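# Place build plate from cardboard box onto printer bed

## Task

Lift the build plate that rests on the cardboard box and set it on the 3-D printer's bed with its coated side facing up, its two side edges and its back edge flush with the matching edges of the bed, and the printer still upright. Every other object next to or behind the printer must stay close to where it started and keep its original orientation. The plate must stay in place on its own, because a result that holds only while the robot supports it does not count. Afterwards the grippers must release and pull away.

## Robot and tools

Robot: two arms, left_arm and right_arm. Each ends in a two-finger gripper. The scene frame has its origin on the table top midway between the arms, +x pointing out over the table, +z up, and left_arm on the +y side. The names left and right are labels only and do not match image sides. Base poses: left_arm (+0.015, +0.270, 0) m with quat_wxyz (+0.997, 0, 0, -0.082); right_arm (-0.031, -0.321, 0) m with quat_wxyz (+0.997, 0, 0, -0.072). Joint ranges in rad: waist -2.618..3.054, shoulder 0..3.142, elbow 0..3.142, wrist pitch -1.571..1.571, wrist yaw -1.571..1.571, wrist roll -2.094..2.094. In the gripper frame the fingers point along +z and close along y. end_effector_position is the point between the pads, about 1 cm short of the fingertips. A wrist camera mount sits near each gripper.

Row format, used by both execute_actions and move: one flat list of 14 numbers, each in [-1, 1]. The first seven belong to left_arm and the last seven to right_arm, each in the order dx, dy, dz, rx, ry, rz, opening. Send all 14 even if only one arm moves. dx..rz are an offset, not a pose. They are expressed in that gripper's own axes and measured from the gripper pose printed in the most recent result that shows it. Before any such result exists, and for the second or later call in one reply, they are measured from where the robot stands when the action begins. A value of 1.0 equals 0.6 m or 180 degrees. rx, ry, rz together form a single rotation vector. opening is absolute, not an offset: +1 is fully open (0.094 m) and -1 is closed.

execute_actions(actions, pictures): actions is a list holding at most one entry. An empty list sends nothing and only returns the state. {"rows": [...], "steps": n} runs up to 15 control steps of 1/30 s each, with 15 as the default. Each row is used for one step and the final row repeats. Every row is counted from the same reference pose, not from the row before it. {"steps": n} without rows is a wait of up to 300 steps, counted from the previous result, so your reply time is included. pictures (boolean) chooses whether images are returned. A refused call moves nothing.

move(target, speed): target is one 14-number row as above. Each gripper follows a straight path toward its offset pose, and both paths finish together, lasting 0.5 to 10 s. Beyond 10 s they stop short of the goal. speed is in m/s, from 0.002 to 0.5 with a default of 0.25. Turning is capped at twice that value in rad/s. Paths ignore obstacles and the other arm. Grippers lag, drift and can overshoot the speed, especially near full reach. The opening is applied when the move starts. The result adds a move: line giving the ending (done, off_target, moving, held, fault) and any limits. limits=paced means the sent pose was clipped. limits=held means a check blocked some steps, after which the arm can jump quickly. The result also gives each gripper's remaining distance to its pose.

wait(seconds): 0 to 10 s, sends nothing new. zoom_image(camera, region): region is [x0, y0, x1, y1] in pixels with (0,0) at the top left, at most 504x504. Cameras: cam_head_left, cam_head_right, cam_high, cam_low, cam_left_wrist, cam_right_wrist, all 504x504. The wrist cameras are fisheye. show_instructions shows the reference image (printer card page 5). read_manual(section="licences") returns licence text only. finished_scene(scene) ends the scene permanently and grades it, so call it only once the plate rests correctly and the grippers are clear.

Result lines: the state line `left_arm: ...` | `right_arm: ...` gives position in metres and quat_wxyz in the shared frame. The reported position can be off, more so at long reach. grip_measured is the finger opening on the command scale. The last Joint positions value is the opening in metres. Hand target is the pose the controller is currently steering toward. A pose unreachable line means the clearance check altered or blocked that arm's command. HELD flags steps where your row was not fully sent. FAULT, MOTOR HOT (from 75 °C) and OVER-TEMPERATURE FAULT report stops: at 90 °C the arm pauses for 10 s, and at 100 °C the arm goes limp and falls.

Motion behaviour: each step the command is limited to 70 mm and 16 degrees from the measured pose, and inverse kinematics favours position over orientation. Arms tend to finish a centimetre or more too low and can sag further under zero offsets. Zero offsets are not a pause, because they pull the arm back to its reference pose. To keep an arm still, send the correction back to its desired pose in the first call of a reply and zeros afterwards, raising the aim if it still droops. After an action ends, the arm continues only to its last clipped pose, so check the result and send the remainder.

Gripping: to hold something, command an opening below grip_measured. About 0.03 below gives a firm grip and less gives a gentler one. Pad force peaks around 50 to 62 N and is weaker on parts thinner than about 2 mm. Occasional tugs can act on a held part.

Avoid: knocking anything off the table, toppling the printer or disturbing its neighbours, letting the arms collide or press on each other, dropping or slamming the plate, and fast or deep pushes into contact. Faster moves and targets set farther past the contact both press harder. Long holding heats the motors.

Each tool is called as name(argument=value, ...) on one line, values as JSON.

## Session

show_instructions()

execute_actions(actions=[])

Reference images for this scene: printer card page 5.

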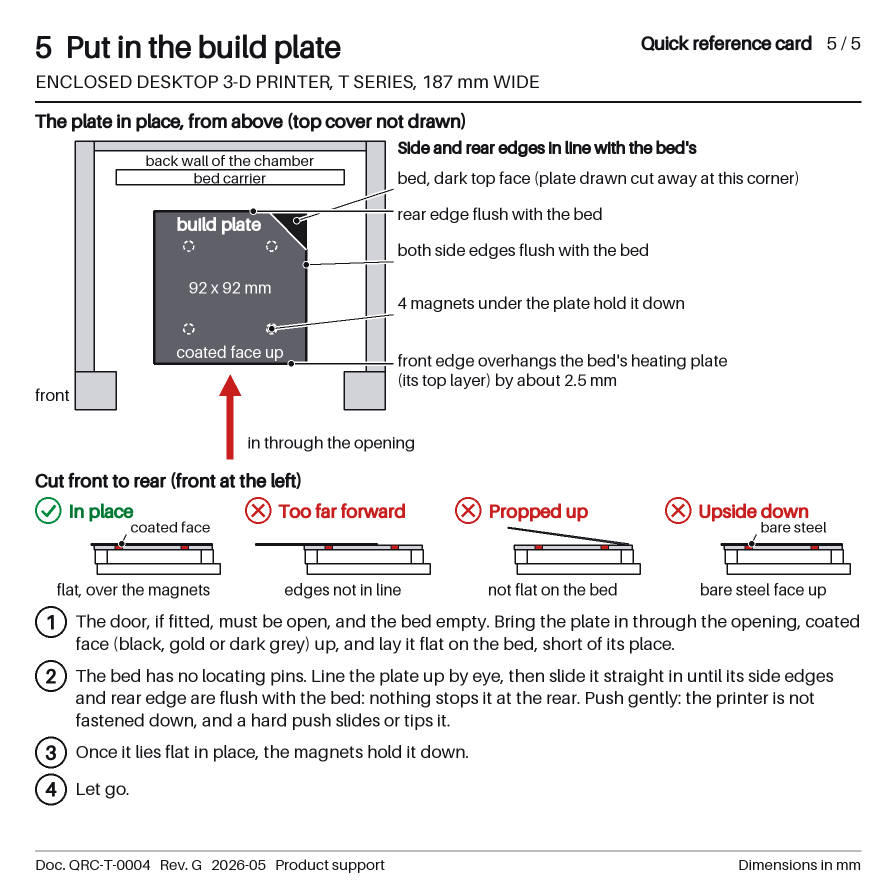

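Scene clock: 0.00 s of 4350.00 s.
left_arm: end_effector_position=(+0.3867, +0.2065, +0.4110) grip_measured=+1.000 end_effector_quat_wxyz=(+0.707, +0.068, +0.702, -0.057) | right_arm: end_effector_position=(+0.3479, -0.3723, +0.4127) grip_measured=+1.000 end_effector_quat_wxyz=(+0.709, +0.053, +0.702, -0.043)
Joint positions: left_arm=[-0.004  1.03   1.049 -0.012  0.009  0.016  0.094] | right_arm=[ 0.005  1.053  1.062  0.001 -0.004  0.014  0.094]
Joint velocities: left_arm=[-0.002  0.002  0.007  0.037 -0.022  0.037  0.   ] | right_arm=[-0.007 -0.022 -0.007 -0.037  0.037 -0.022  0.   ]
Hand target (left_arm): +0.383, +0.207, +0.425; +0.720, +0.067, +0.688, -0.057
Hand target (right_arm): +0.346, -0.372, +0.416; +0.711, +0.052, +0.700, -0.044

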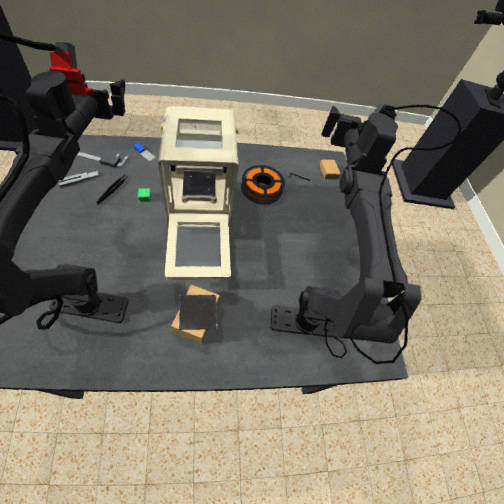

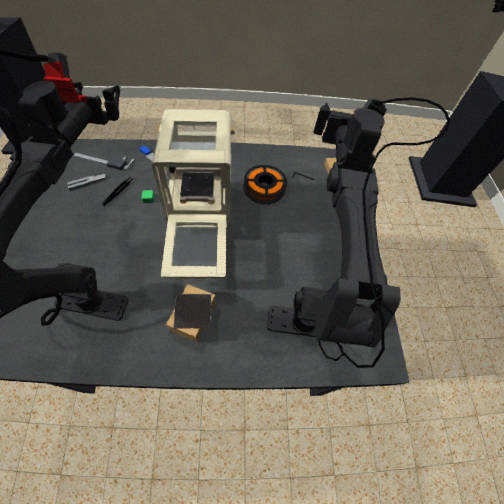

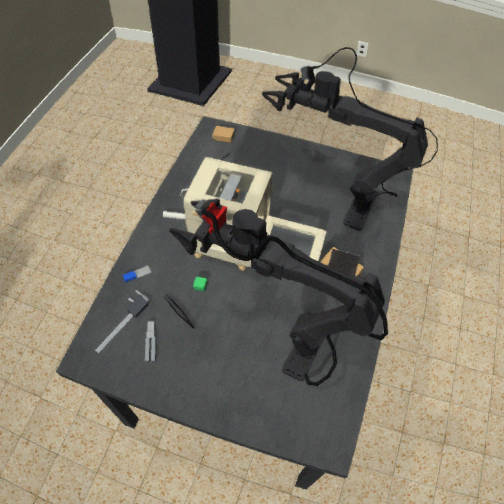

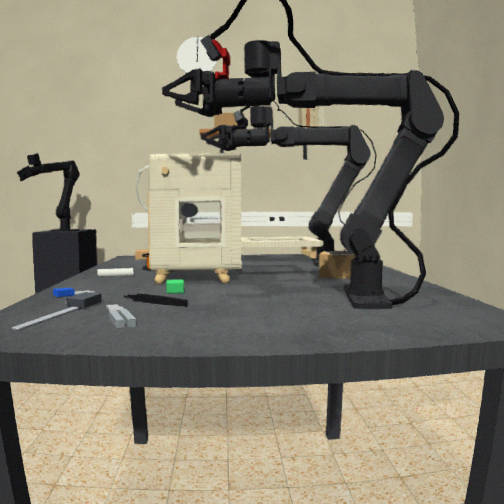

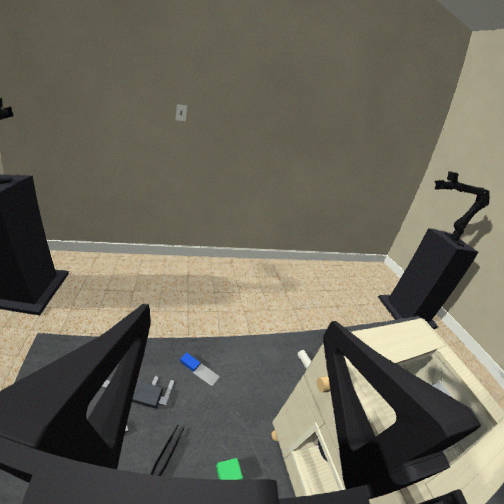

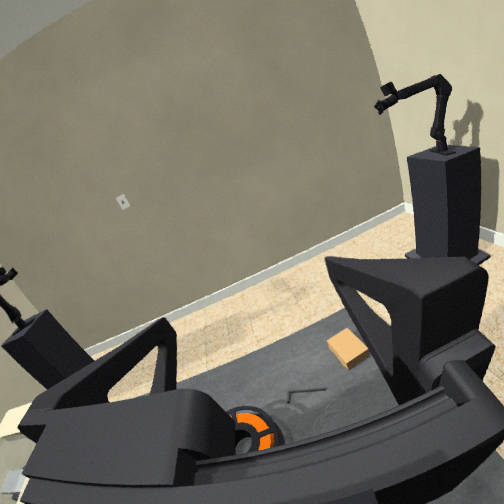

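zoom_image(camera="cam_head_left", region=[150, 270, 240, 360])

zoom_image(camera="cam_head_right", region=[145, 270, 235, 360])

zoom_image(camera="cam_head_left", region=[150, 140, 250, 240])

zoom_image(camera="cam_low", region=[130, 140, 370, 300])

Region (150, 270, 240, 360) of cam_head_left's 504x504 image, scaled by 5.600, with more detail than that image has.

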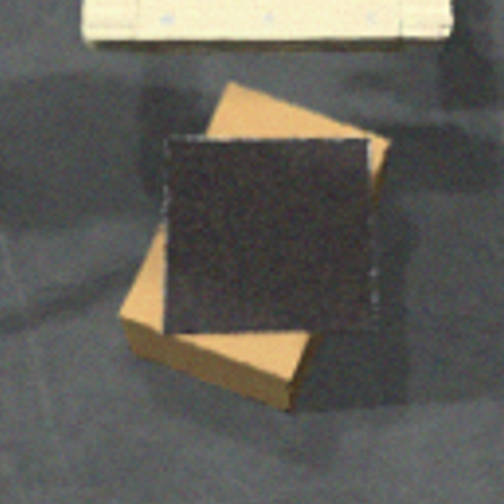

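Region (145, 270, 235, 360) of cam_head_right's 504x504 image, scaled by 5.600, with more detail than that image has.

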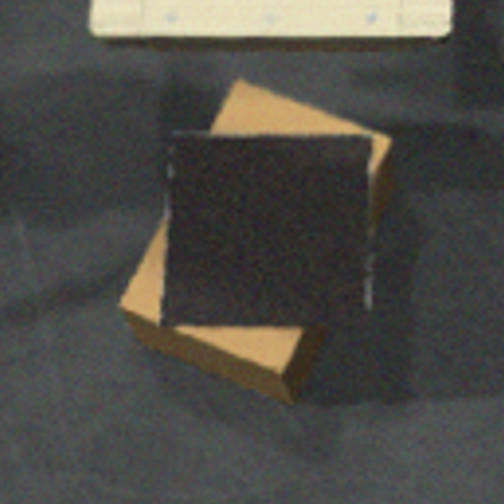

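Region (150, 140, 250, 240) of cam_head_left's 504x504 image, scaled by 5.040, with more detail than that image has.

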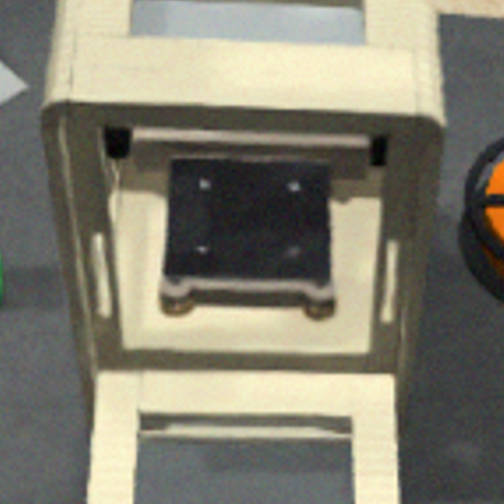

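Region (130, 140, 370, 300) of cam_low's 504x504 image, scaled by 2.100, with more detail than that image has.

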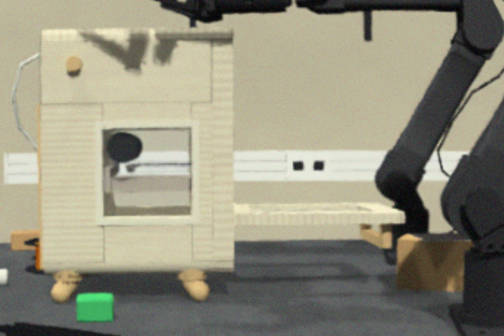

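move(target=[-0.02,0,0,0,0,0,1,0.059,0.606,-0.511,-0.339,-0.254,-0.469,-0.45], speed=0.3)

Scene clock: 108.50 s of 4350.00 s.
left_arm: end_effector_position=(+0.3865, +0.2065, +0.3998) grip_measured=+1.000 end_effector_quat_wxyz=(+0.691, +0.069, +0.717, -0.056) | right_arm: end_effector_position=(+0.0949, +0.0317, +0.3728) grip_measured=-0.448 end_effector_quat_wxyz=(-0.622, +0.739, -0.205, +0.157)
Joint positions: left_arm=[-0.004  1.03   1.049 -0.057  0.009  0.016  0.094] | right_arm=[ 1.517  1.063  1.095 -0.218  0.314 -1.489  0.026]
Joint velocities: left_arm=[-0.002  0.002 -0.022  0.007 -0.037  0.007  0.   ] | right_arm=[-0.007  0.007  0.002 -0.007  0.051  0.022 -0.   ]
Hand target (left_arm): +0.385, +0.207, +0.422; +0.707, +0.068, +0.702, -0.057
Hand target (right_arm): +0.094, +0.031, +0.377; -0.620, +0.741, -0.205, +0.159
Off the commanded pose (left_arm): 0.023 m, 3 deg.
Off the commanded pose (right_arm): 0.007 m, 2 deg.
After step 90, 101.63 s passed at rest.
move: off_target (left_arm)
camera_calibration (this result's frames):
cam_left_wrist: T_world_to_cam=[[-0.228191, -0.958246, 0.172316, 0.212591], [-0.551736, -0.0185524, -0.833812, 0.599347], [0.802194, -0.285342, -0.524466, 0.0681277], [0, 0, 0, 1]] pos_world=[0.324541, 0.234273, 0.498841]
cam_right_wrist: T_world_to_cam=[[0.393368, -0.121551, 0.91131, -0.374915], [0.496855, -0.805902, -0.32196, 0.130162], [0.773561, 0.579438, -0.256623, 0.122564], [0, 0, 0, 1]] pos_world=[-0.0120022, -0.0116918, 0.415023]

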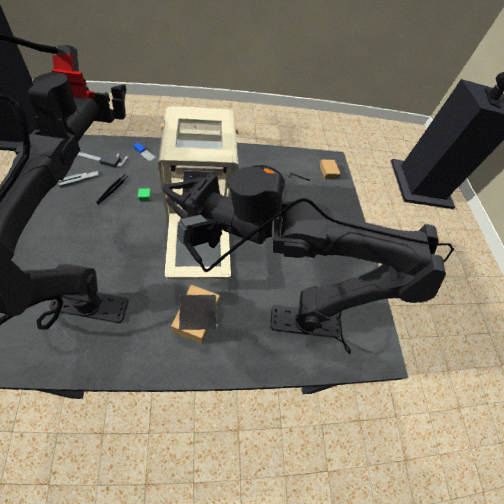

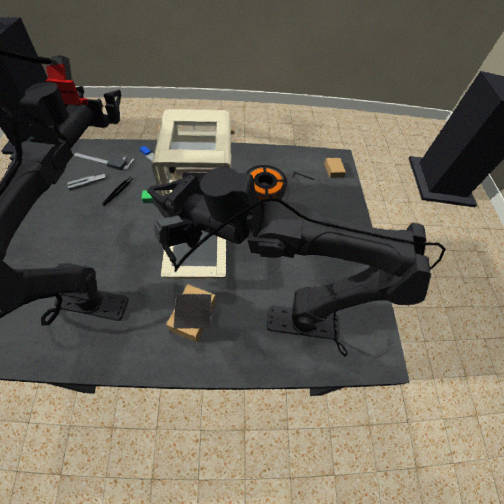

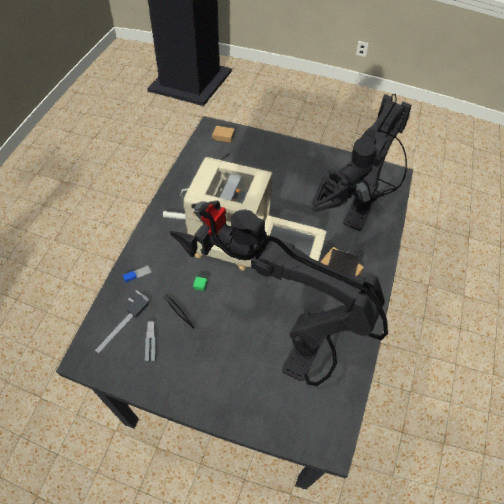

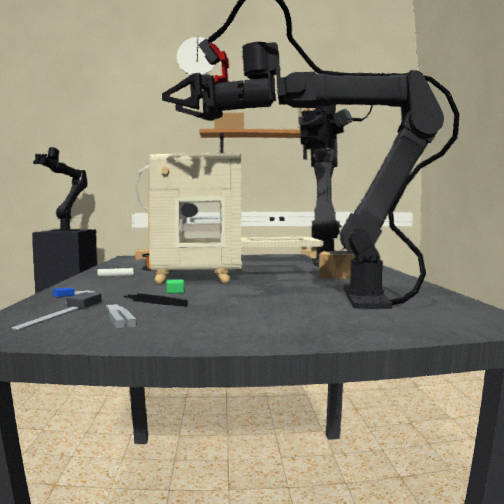

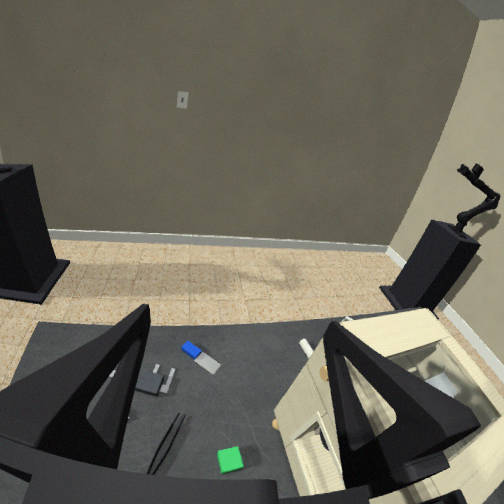

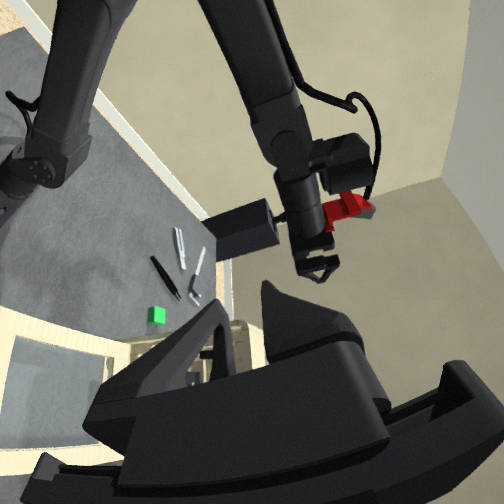

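move(target=[0.1225,-0.402,-0.324,0.263,-0.285,0.446,-0.3,-0.138,0.414,-0.279,0,0,-0.0075,-0.45], speed=0.25)

Scene clock: 128.10 s of 4350.00 s.
left_arm: end_effector_position=(+0.1542, +0.0063, +0.3182) grip_measured=-0.299 end_effector_quat_wxyz=(+0.698, +0.701, +0.105, +0.100) | right_arm: end_effector_position=(-0.0802, -0.1098, +0.1521) grip_measured=-0.448 end_effector_quat_wxyz=(-0.613, +0.746, -0.197, +0.170)
Joint positions: left_arm=[-0.66   0.643  0.574  0.062  0.455  1.568  0.033] | right_arm=[ 2.869  1.374  0.592 -1.301  1.348  0.511  0.026]
Joint velocities: left_arm=[-0.007 -0.007 -0.002 -0.051  0.081 -0.037  0.001] | right_arm=[-0.007  0.037 -0.012 -0.139  0.007  0.066  0.001]
Hand target (left_arm): +0.152, +0.005, +0.334; +0.706, +0.694, +0.099, +0.105
Hand target (right_arm): -0.086, -0.109, +0.156; -0.615, +0.745, -0.201, +0.162
Off the commanded pose (left_arm): 0.013 m, 1 deg.
Off the commanded pose (right_arm): 0.010 m, 1 deg.
After step 90, 11.40 s passed at rest.
move: off_target (left_arm)
camera_calibration (this result's frames):
cam_left_wrist: T_world_to_cam=[[-0.203453, 0.0108983, -0.979024, 0.33828], [0.669178, 0.731479, -0.130921, -0.0172411], [0.714708, -0.681777, -0.156115, 0.0532694], [0, 0, 0, 1]] pos_world=[0.0422894, 0.0452427, 0.337243]
cam_right_wrist: T_world_to_cam=[[0.372499, -0.093959, 0.923264, -0.122569], [0.500374, -0.81753, -0.285079, 0.0254889], [0.781582, 0.568169, -0.257514, 0.282969], [0, 0, 0, 1]] pos_world=[-0.18826, -0.151453, 0.193299]

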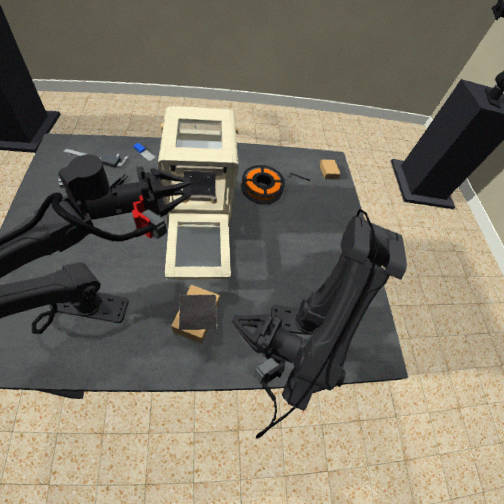

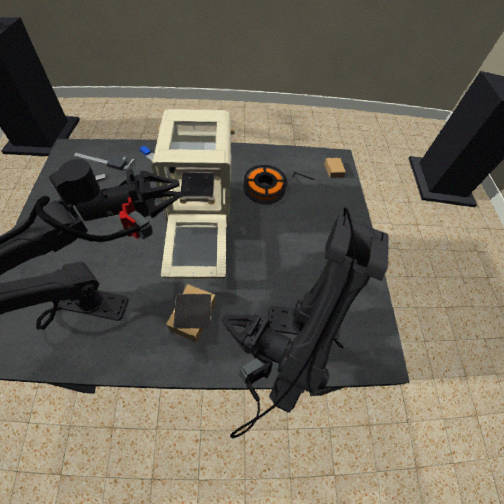

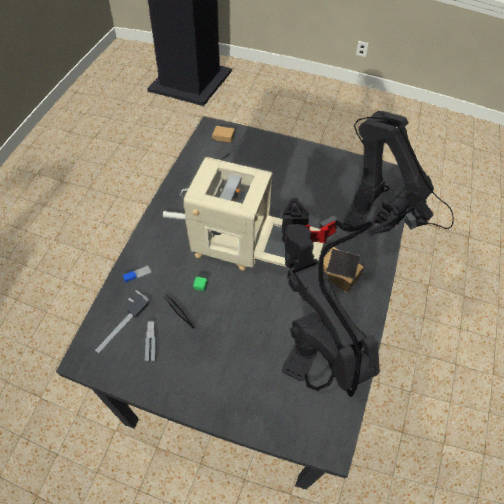

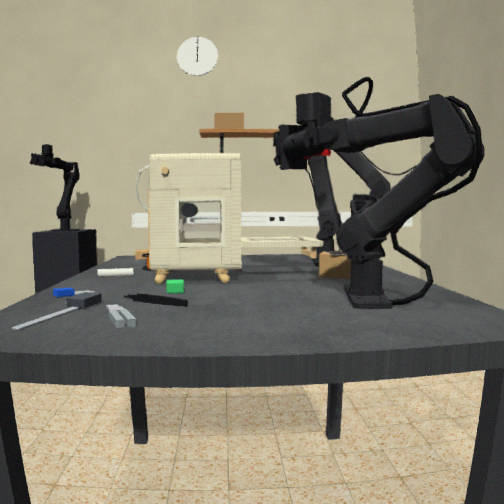

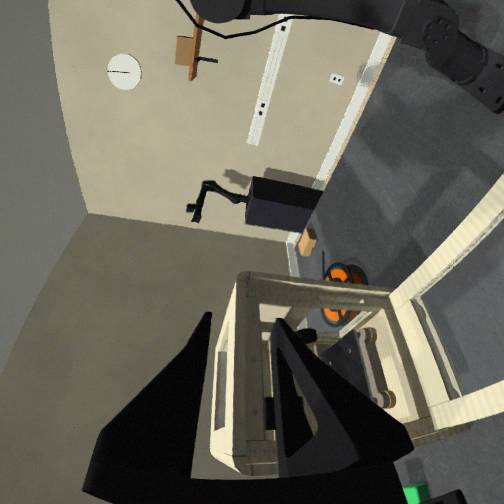

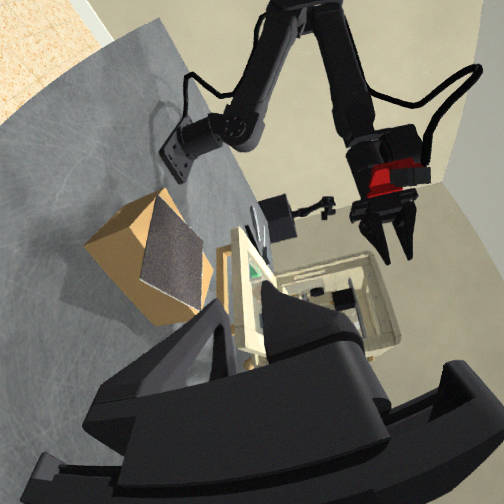

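move(target=[0,0.026,0,-0.007,0,0,-0.3,-0.021,0.134,0.026,0,0,0,-0.45], speed=0.12)

Scene clock: 133.03 s of 4350.00 s.
left_arm: end_effector_position=(+0.1542, +0.0063, +0.3172) grip_measured=-0.299 end_effector_quat_wxyz=(+0.696, +0.703, +0.106, +0.100) | right_arm: end_effector_position=(-0.0917, -0.1051, +0.0683) grip_measured=-0.448 end_effector_quat_wxyz=(-0.608, +0.750, -0.193, +0.176)
Joint positions: left_arm=[-0.66   0.643  0.574  0.057  0.455  1.568  0.033] | right_arm=[ 2.869  1.742  0.487 -0.835  1.34   0.5    0.026]
Joint velocities: left_arm=[-0.012 -0.007 -0.007 -0.037 -0.051 -0.007 -0.001] | right_arm=[-0.002 -0.012 -0.022  0.066 -0.037 -0.037 -0.001]
Hand target (left_arm): +0.154, +0.007, +0.334; +0.705, +0.694, +0.104, +0.102
Hand target (right_arm): -0.089, -0.105, +0.069; -0.613, +0.746, -0.197, +0.170
Off the commanded pose (left_arm): 0.017 m, 1 deg.
Off the commanded pose (right_arm): 0.002 m, 1 deg.
After step 90, 0.53 s passed at rest.
move: off_target (left_arm)
camera_calibration (this result's frames):
cam_left_wrist: T_world_to_cam=[[-0.20614, 0.0142933, -0.978418, 0.337447], [0.668822, 0.731929, -0.13022, -0.0175504], [0.714272, -0.681231, -0.16044, 0.0545513], [0, 0, 0, 1]] pos_world=[0.042335, 0.0451844, 0.336631]
cam_right_wrist: T_world_to_cam=[[0.360911, -0.0809818, 0.929077, -0.0406015], [0.502151, -0.822605, -0.266768, 0.00954224], [0.785867, 0.562816, -0.256222, 0.267392], [0, 0, 0, 1]] pos_world=[-0.200273, -0.145931, 0.108779]

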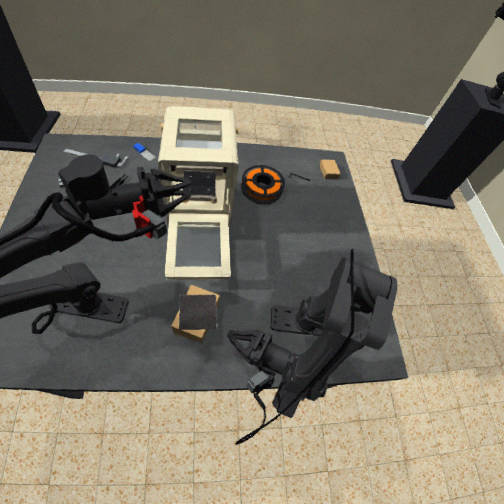

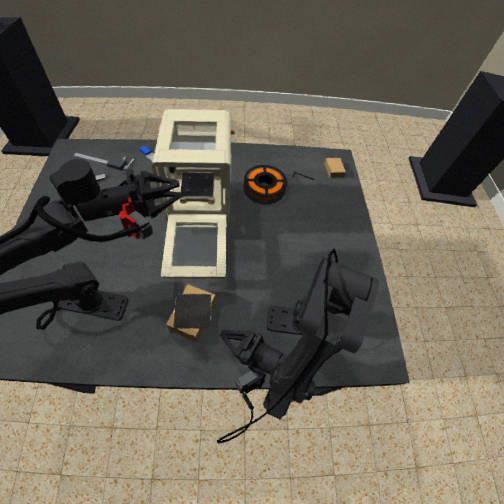

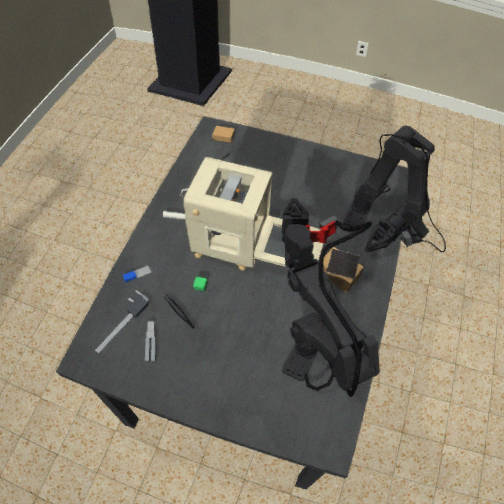

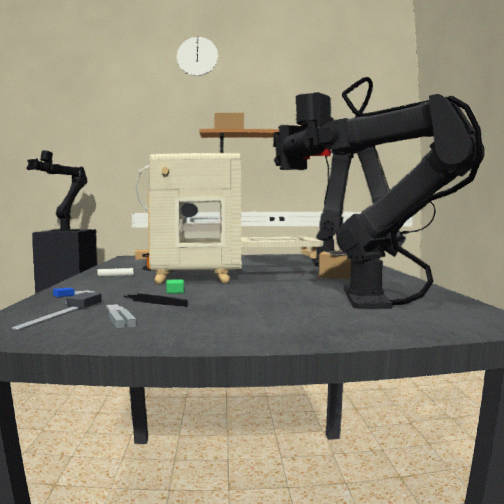

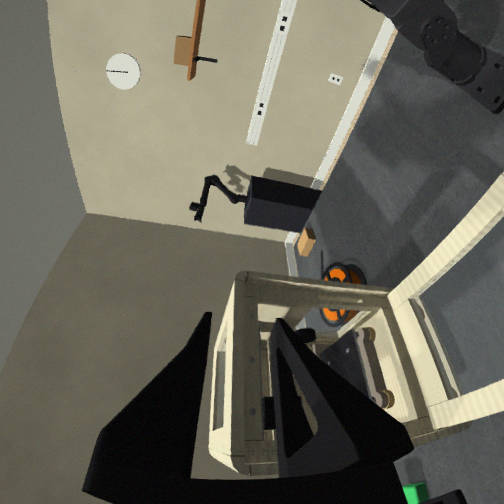

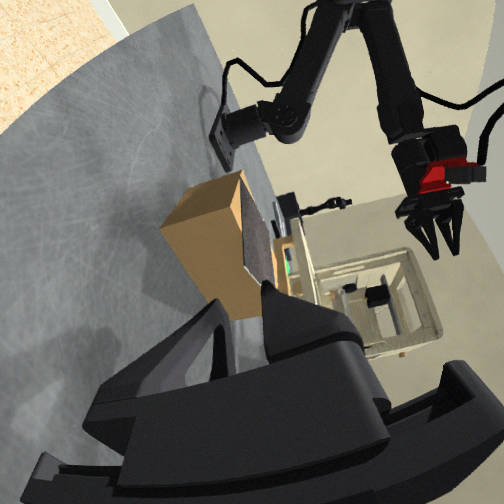

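zoom_image(camera="cam_right_wrist", region=[160, 160, 320, 320])

zoom_image(camera="cam_head_right", region=[160, 280, 260, 380])

Region (160, 160, 320, 320) of cam_right_wrist's 504x504 image, scaled by 3.150, with more detail than that image has.

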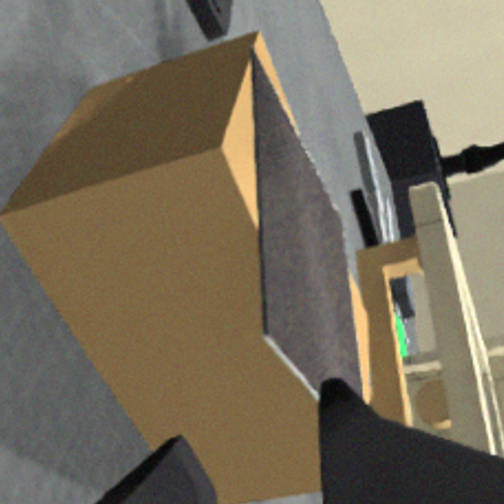

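Region (160, 280, 260, 380) of cam_head_right's 504x504 image, scaled by 5.040, with more detail than that image has.

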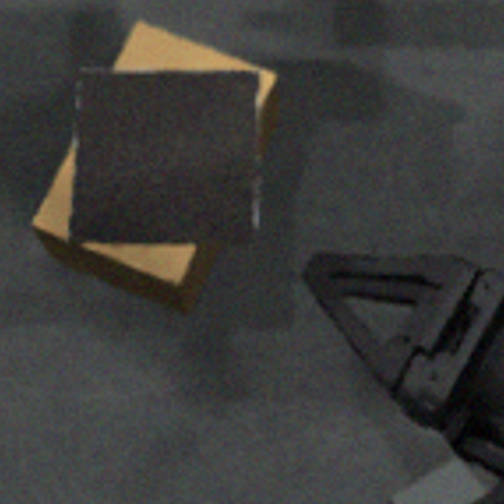

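move(target=[0,0.028,0,-0.008,0,0,-0.3,0.005,-0.005,0.091,0.017,0.028,0.0095,-0.45], speed=0.05)

zoom_image(camera="cam_right_wrist", region=[150, 180, 330, 360])

zoom_image(camera="cam_head_right", region=[160, 280, 260, 380])

Scene clock: 149.20 s of 4350.00 s.
left_arm: end_effector_position=(+0.1542, +0.0063, +0.3167) grip_measured=-0.299 end_effector_quat_wxyz=(+0.696, +0.704, +0.107, +0.099) | right_arm: end_effector_position=(-0.0663, -0.0565, +0.0633) grip_measured=-0.448 end_effector_quat_wxyz=(-0.623, +0.722, -0.223, +0.202)
Joint positions: left_arm=[-0.66   0.643  0.574  0.055  0.455  1.568  0.033] | right_arm=[ 2.561  1.693  0.232  0.556  1.39  -0.687  0.026]
Joint velocities: left_arm=[ 0.002 -0.012 -0.002  0.007 -0.007 -0.066  0.   ] | right_arm=[ 0.012 -0.002 -0.027  0.081  0.007 -0.037  0.   ]
Hand target (left_arm): +0.154, +0.007, +0.334; +0.705, +0.694, +0.105, +0.101
Hand target (right_arm): -0.062, -0.058, +0.062; -0.623, +0.721, -0.225, +0.204
Off the commanded pose (left_arm): 0.017 m, 2 deg.
Off the commanded pose (right_arm): 0.006 m, 1 deg.
After step 90, 10.43 s passed at rest.
move: off_target (left_arm)
camera_calibration (this result's frames):
cam_left_wrist: T_world_to_cam=[[-0.207662, 0.015936, -0.978071, 0.337044], [0.668619, 0.732148, -0.130031, -0.0176497], [0.71402, -0.680959, -0.162694, 0.0552247], [0, 0, 0, 1]] pos_world=[0.0423605, 0.0451568, 0.336342]
cam_right_wrist: T_world_to_cam=[[0.334498, -0.163518, 0.928102, -0.0474838], [0.438638, -0.844635, -0.306902, 0.0325389], [0.834091, 0.509759, -0.210803, 0.216188], [0, 0, 0, 1]] pos_world=[-0.17871, -0.0904847, 0.0996291]

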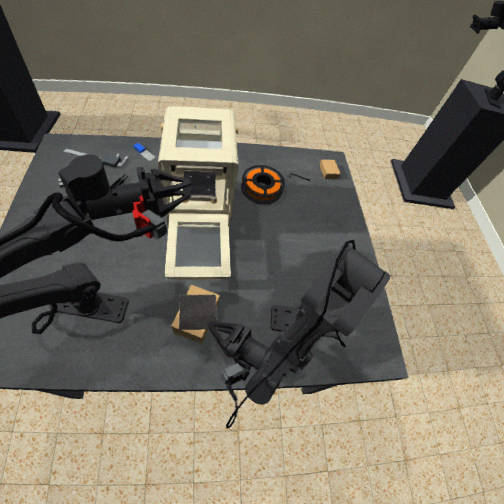

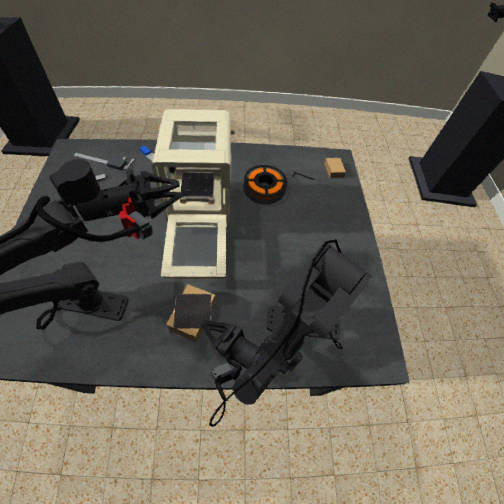

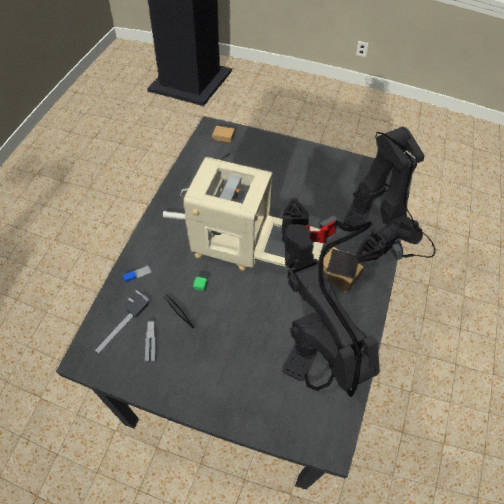

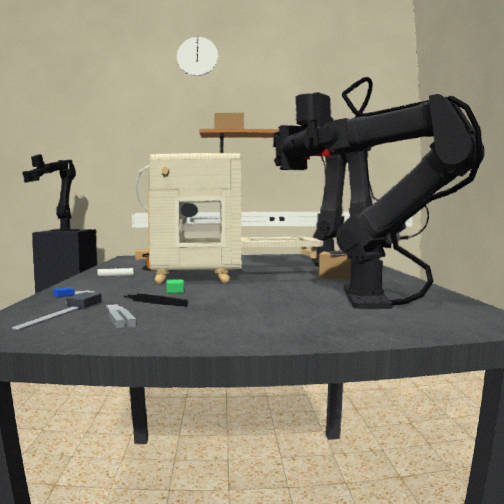

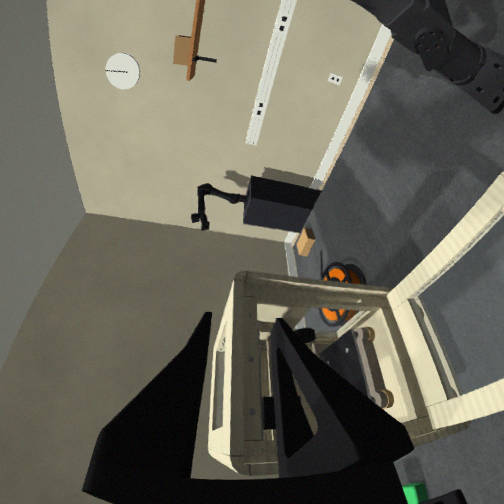

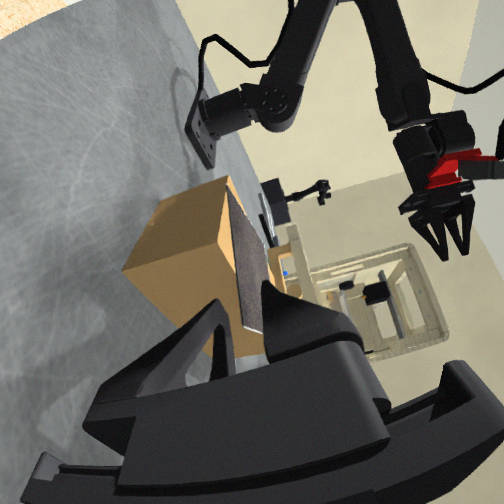

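Region (150, 180, 330, 360) of cam_right_wrist's 504x504 image, scaled by 2.800, with more detail than that image has.

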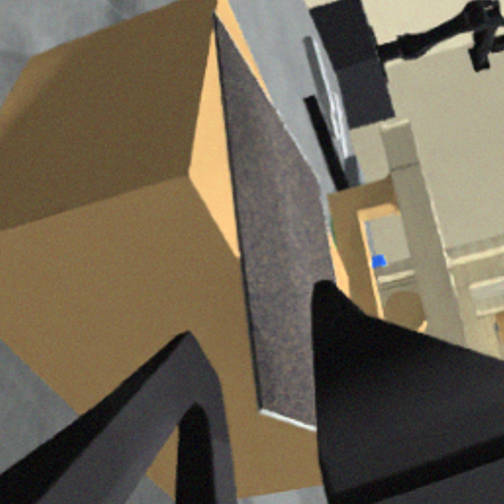

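Region (160, 280, 260, 380) of cam_head_right's 504x504 image, scaled by 5.040, with more detail than that image has.

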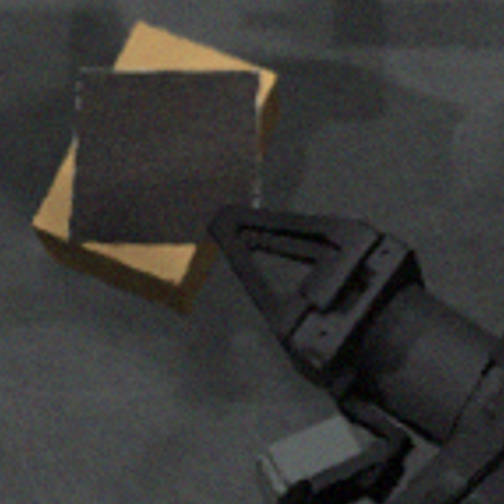

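move(target=[0,0.029,0,-0.008,0,0,-0.3,0.018,0.006,0.007,0,0,0,-0.6], speed=0.03)

zoom_image(camera="cam_right_wrist", region=[150, 180, 330, 360])

Scene clock: 154.47 s of 4350.00 s.
left_arm: end_effector_position=(+0.1542, +0.0063, +0.3158) grip_measured=-0.299 end_effector_quat_wxyz=(+0.695, +0.705, +0.107, +0.098) | right_arm: end_effector_position=(-0.0602, -0.0576, +0.0636) grip_measured=-0.598 end_effector_quat_wxyz=(-0.625, +0.720, -0.226, +0.197)
Joint positions: left_arm=[-0.66   0.643  0.574  0.051  0.455  1.568  0.033] | right_arm=[ 2.542  1.695  0.186  0.695  1.376 -0.767  0.019]
Joint velocities: left_arm=[ 0.012 -0.017 -0.007  0.007 -0.022  0.022 -0.001] | right_arm=[ 0.002  0.056 -0.007  0.154  0.007 -0.037  0.002]
Hand target (left_arm): +0.154, +0.007, +0.334; +0.704, +0.695, +0.105, +0.101
Hand target (right_arm): -0.055, -0.060, +0.060; -0.622, +0.722, -0.224, +0.203
Off the commanded pose (left_arm): 0.018 m, 2 deg.
Off the commanded pose (right_arm): 0.007 m, 1 deg.
After step 90, 1.47 s passed at rest.
move: off_target (left_arm)
camera_calibration (this result's frames):
cam_left_wrist: T_world_to_cam=[[-0.210196, 0.0186725, -0.977481, 0.336369], [0.668283, 0.732511, -0.129714, -0.0178156], [0.713594, -0.680499, -0.16645, 0.056345], [0, 0, 0, 1]] pos_world=[0.042402, 0.045112, 0.335862]
cam_right_wrist: T_world_to_cam=[[0.34395, -0.169983, 0.923474, -0.0495], [0.437084, -0.84145, -0.317678, 0.0298086], [0.831057, 0.512901, -0.21512, 0.211989], [0, 0, 0, 1]] pos_world=[-0.172178, -0.0920612, 0.100785]

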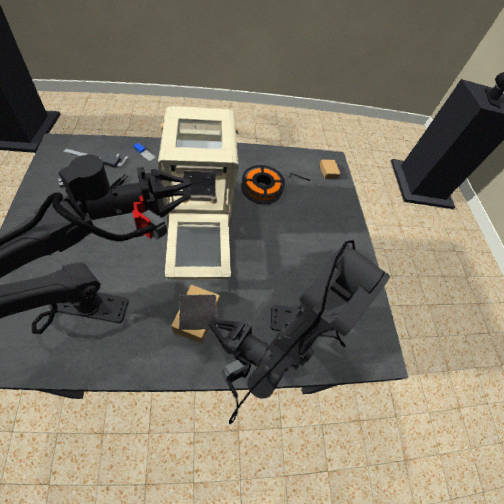

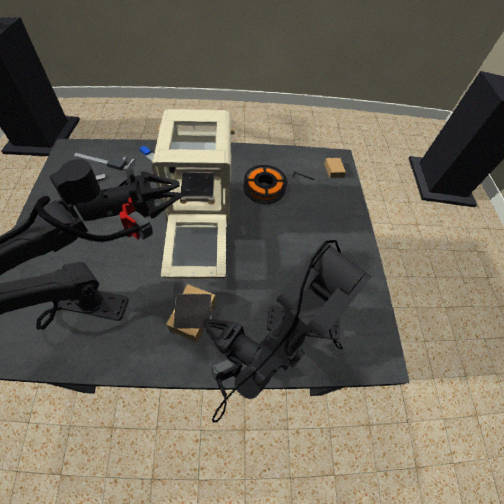

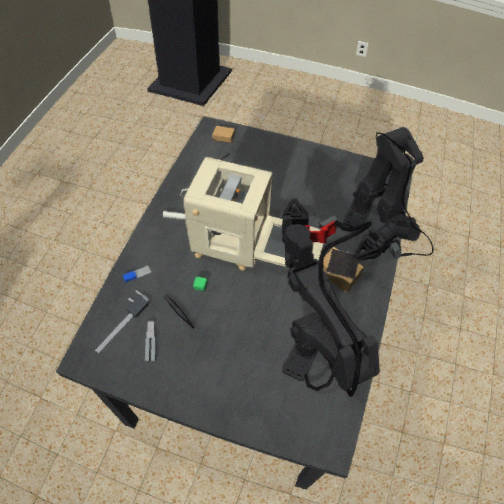

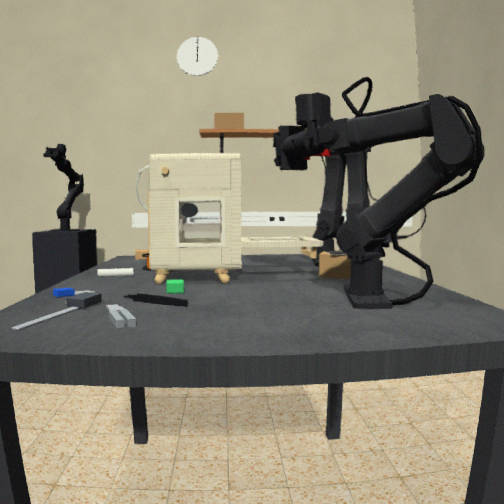

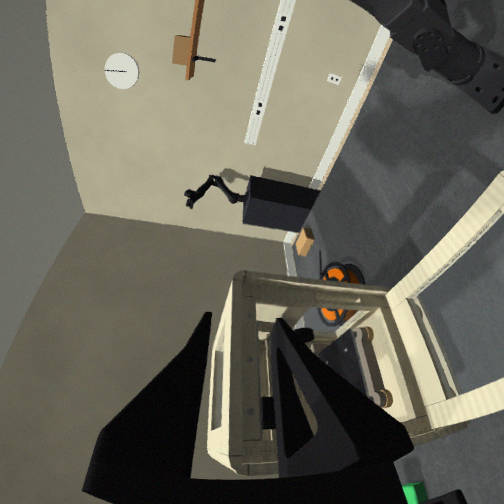

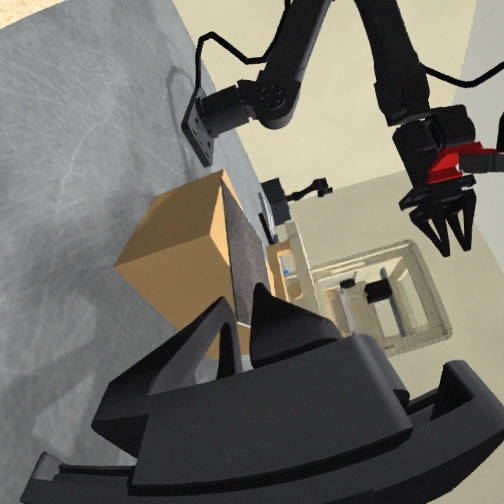

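Region (150, 180, 330, 360) of cam_right_wrist's 504x504 image, scaled by 2.800, with more detail than that image has.

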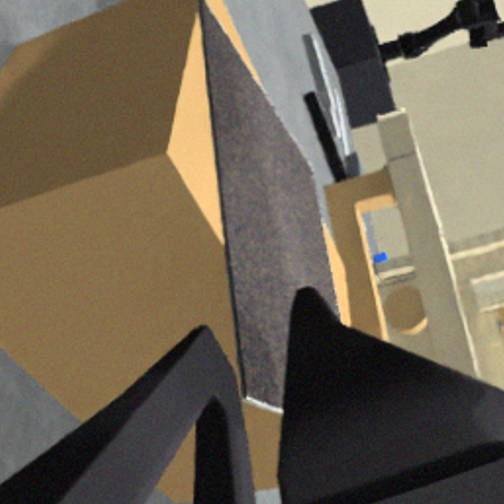

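execute_actions(actions=[{"rows":[[0,0.03,0,-0.008,0,0,-0.3,0.003,0,0.005,0,0,0,-0.6],[0,0.03,0,-0.008,0,0,-0.3,0.003,0,0.008,0,0,0,-0.62],[0,0.03,0,-0.008,0,0,-0.3,0.003,0,0.008,0,0,0,-0.66],[0,0.03,0,-0.008,0,0,-0.3,0.003,0,0.008,0,0,0,-0.7],[0,0.03,0,-0.008,0,0,-0.3,0.003,0,0.008,0,0,0,-0.74],[0,0.03,0,-0.008,0,0,-0.3,0.003,0,0.008,0,0,0,-0.78],[0,0.03,0,-0.008,0,0,-0.3,0.003,-0.002,0.008,0,0,0,-0.82],[0,0.03,0,-0.008,0,0,-0.3,0.003,-0.004,0.007,0,0,0,-0.86],[0,0.03,0,-0.008,0,0,-0.3,0.003,-0.006,0.007,0,0,0,-0.89],[0,0.03,0,-0.008,0,0,-0.3,0.003,-0.008,0.007,0,0,0,-0.92],[0,0.03,0,-0.008,0,0,-0.3,0.003,-0.010,0.006,0,0,0,-0.95],[0,0.03,0,-0.008,0,0,-0.3,0.003,-0.012,0.006,0,0,0,-0.98],[0,0.03,0,-0.008,0,0,-0.3,0.003,-0.014,0.006,0,0,0,-1]],"steps":15}])

Scene clock: 160.37 s of 4350.00 s.
left_arm: end_effector_position=(+0.1542, +0.0063, +0.3145) grip_measured=-0.299 end_effector_quat_wxyz=(+0.693, +0.706, +0.109, +0.097) | right_arm: end_effector_position=(-0.0613, -0.0517, +0.0734) grip_measured=-0.979 end_effector_quat_wxyz=(-0.631, +0.716, -0.231, +0.191)
Joint positions: left_arm=[-0.66   0.643  0.574  0.045  0.455  1.568  0.033] | right_arm=[ 2.523  1.67   0.185  0.779  1.368 -0.857  0.001]
Joint velocities: left_arm=[-0.007  0.012  0.002  0.037  0.051 -0.051 -0.   ] | right_arm=[ 0.022 -0.178  0.012  0.007 -0.007 -0.066 -0.001]
Hand target (left_arm): +0.154, +0.007, +0.333; +0.703, +0.696, +0.106, +0.100
Hand target (right_arm): -0.056, -0.055, +0.072; -0.626, +0.720, -0.226, +0.197
Off the commanded pose (left_arm): 0.019 m, 2 deg.
Off the commanded pose (right_arm): 0.006 m, 1 deg.
Steps of this call (steps 1 to 90: nothing new was sent; then 2.40 s passed at rest; steps 91 to 105: all 15 steps of this action). Readings (end_effector_position):
91: left_arm (+0.1542, +0.0063, +0.3156) | right_arm (-0.0613, -0.0564, +0.0640)
92: left_arm (+0.1542, +0.0063, +0.3154) | right_arm (-0.0609, -0.0558, +0.0642)
94: left_arm (+0.1542, +0.0063, +0.3151) | right_arm (-0.0597, -0.0544, +0.0651)
98: left_arm (+0.1542, +0.0063, +0.3146) | right_arm (-0.0606, -0.0526, +0.0665)
105: the state above
camera_calibration (this result's frames):
cam_left_wrist: T_world_to_cam=[[-0.213995, 0.0227741, -0.976569, 0.335349], [0.667779, 0.733055, -0.129235, -0.0180653], [0.712935, -0.679788, -0.172078, 0.0580205], [0, 0, 0, 1]] pos_world=[0.042462, 0.0450473, 0.335141]
cam_right_wrist: T_world_to_cam=[[0.353031, -0.187384, 0.916655, -0.0570412], [0.433423, -0.835517, -0.337721, 0.0399483], [0.829164, 0.516525, -0.213747, 0.211942], [0, 0, 0, 1]] pos_world=[-0.172912, -0.0867844, 0.11108]

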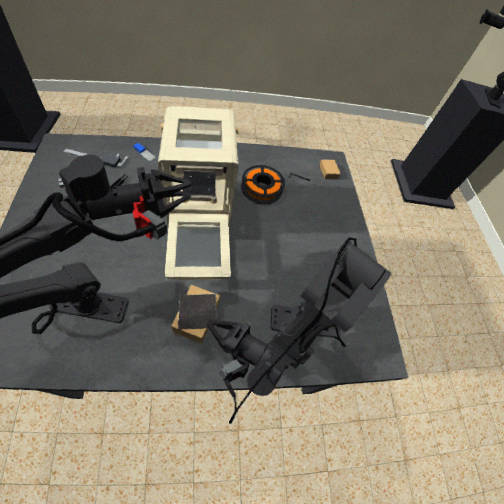

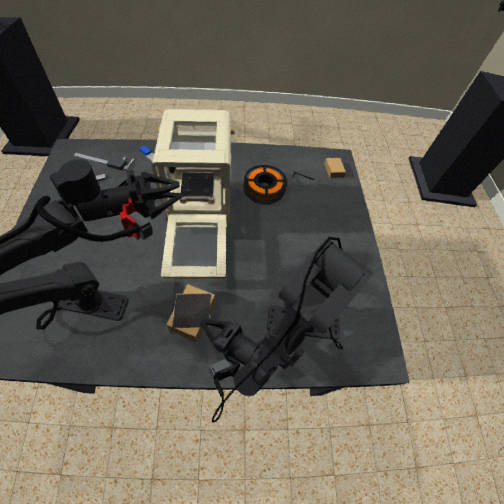

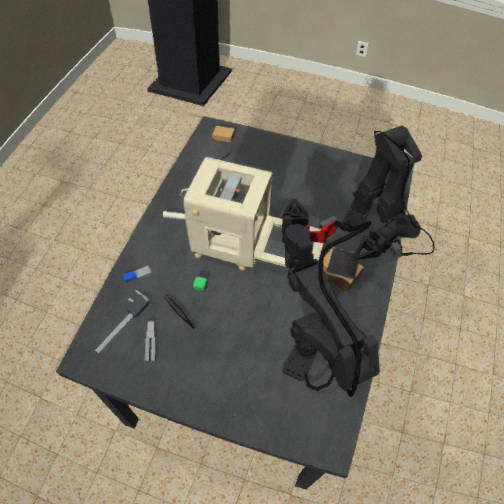

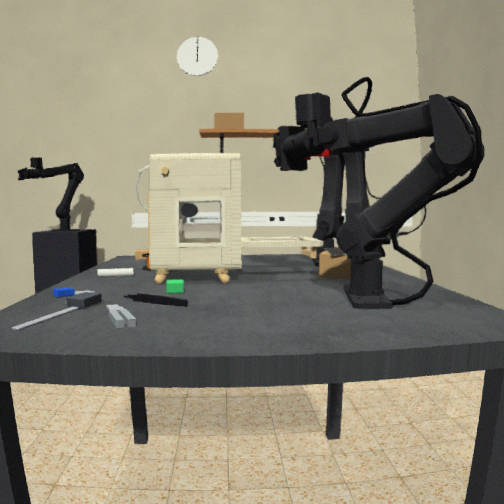

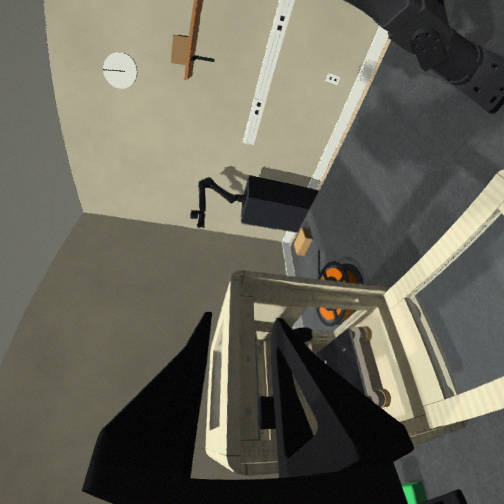

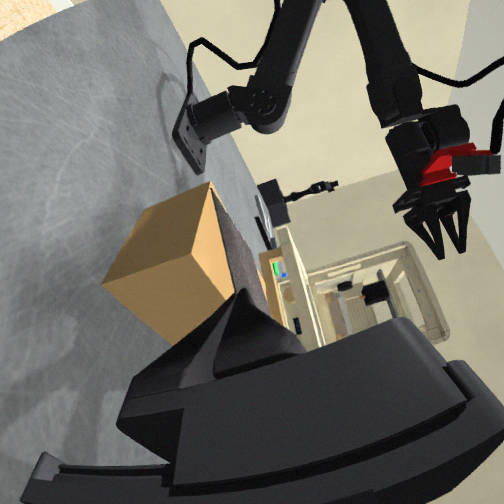

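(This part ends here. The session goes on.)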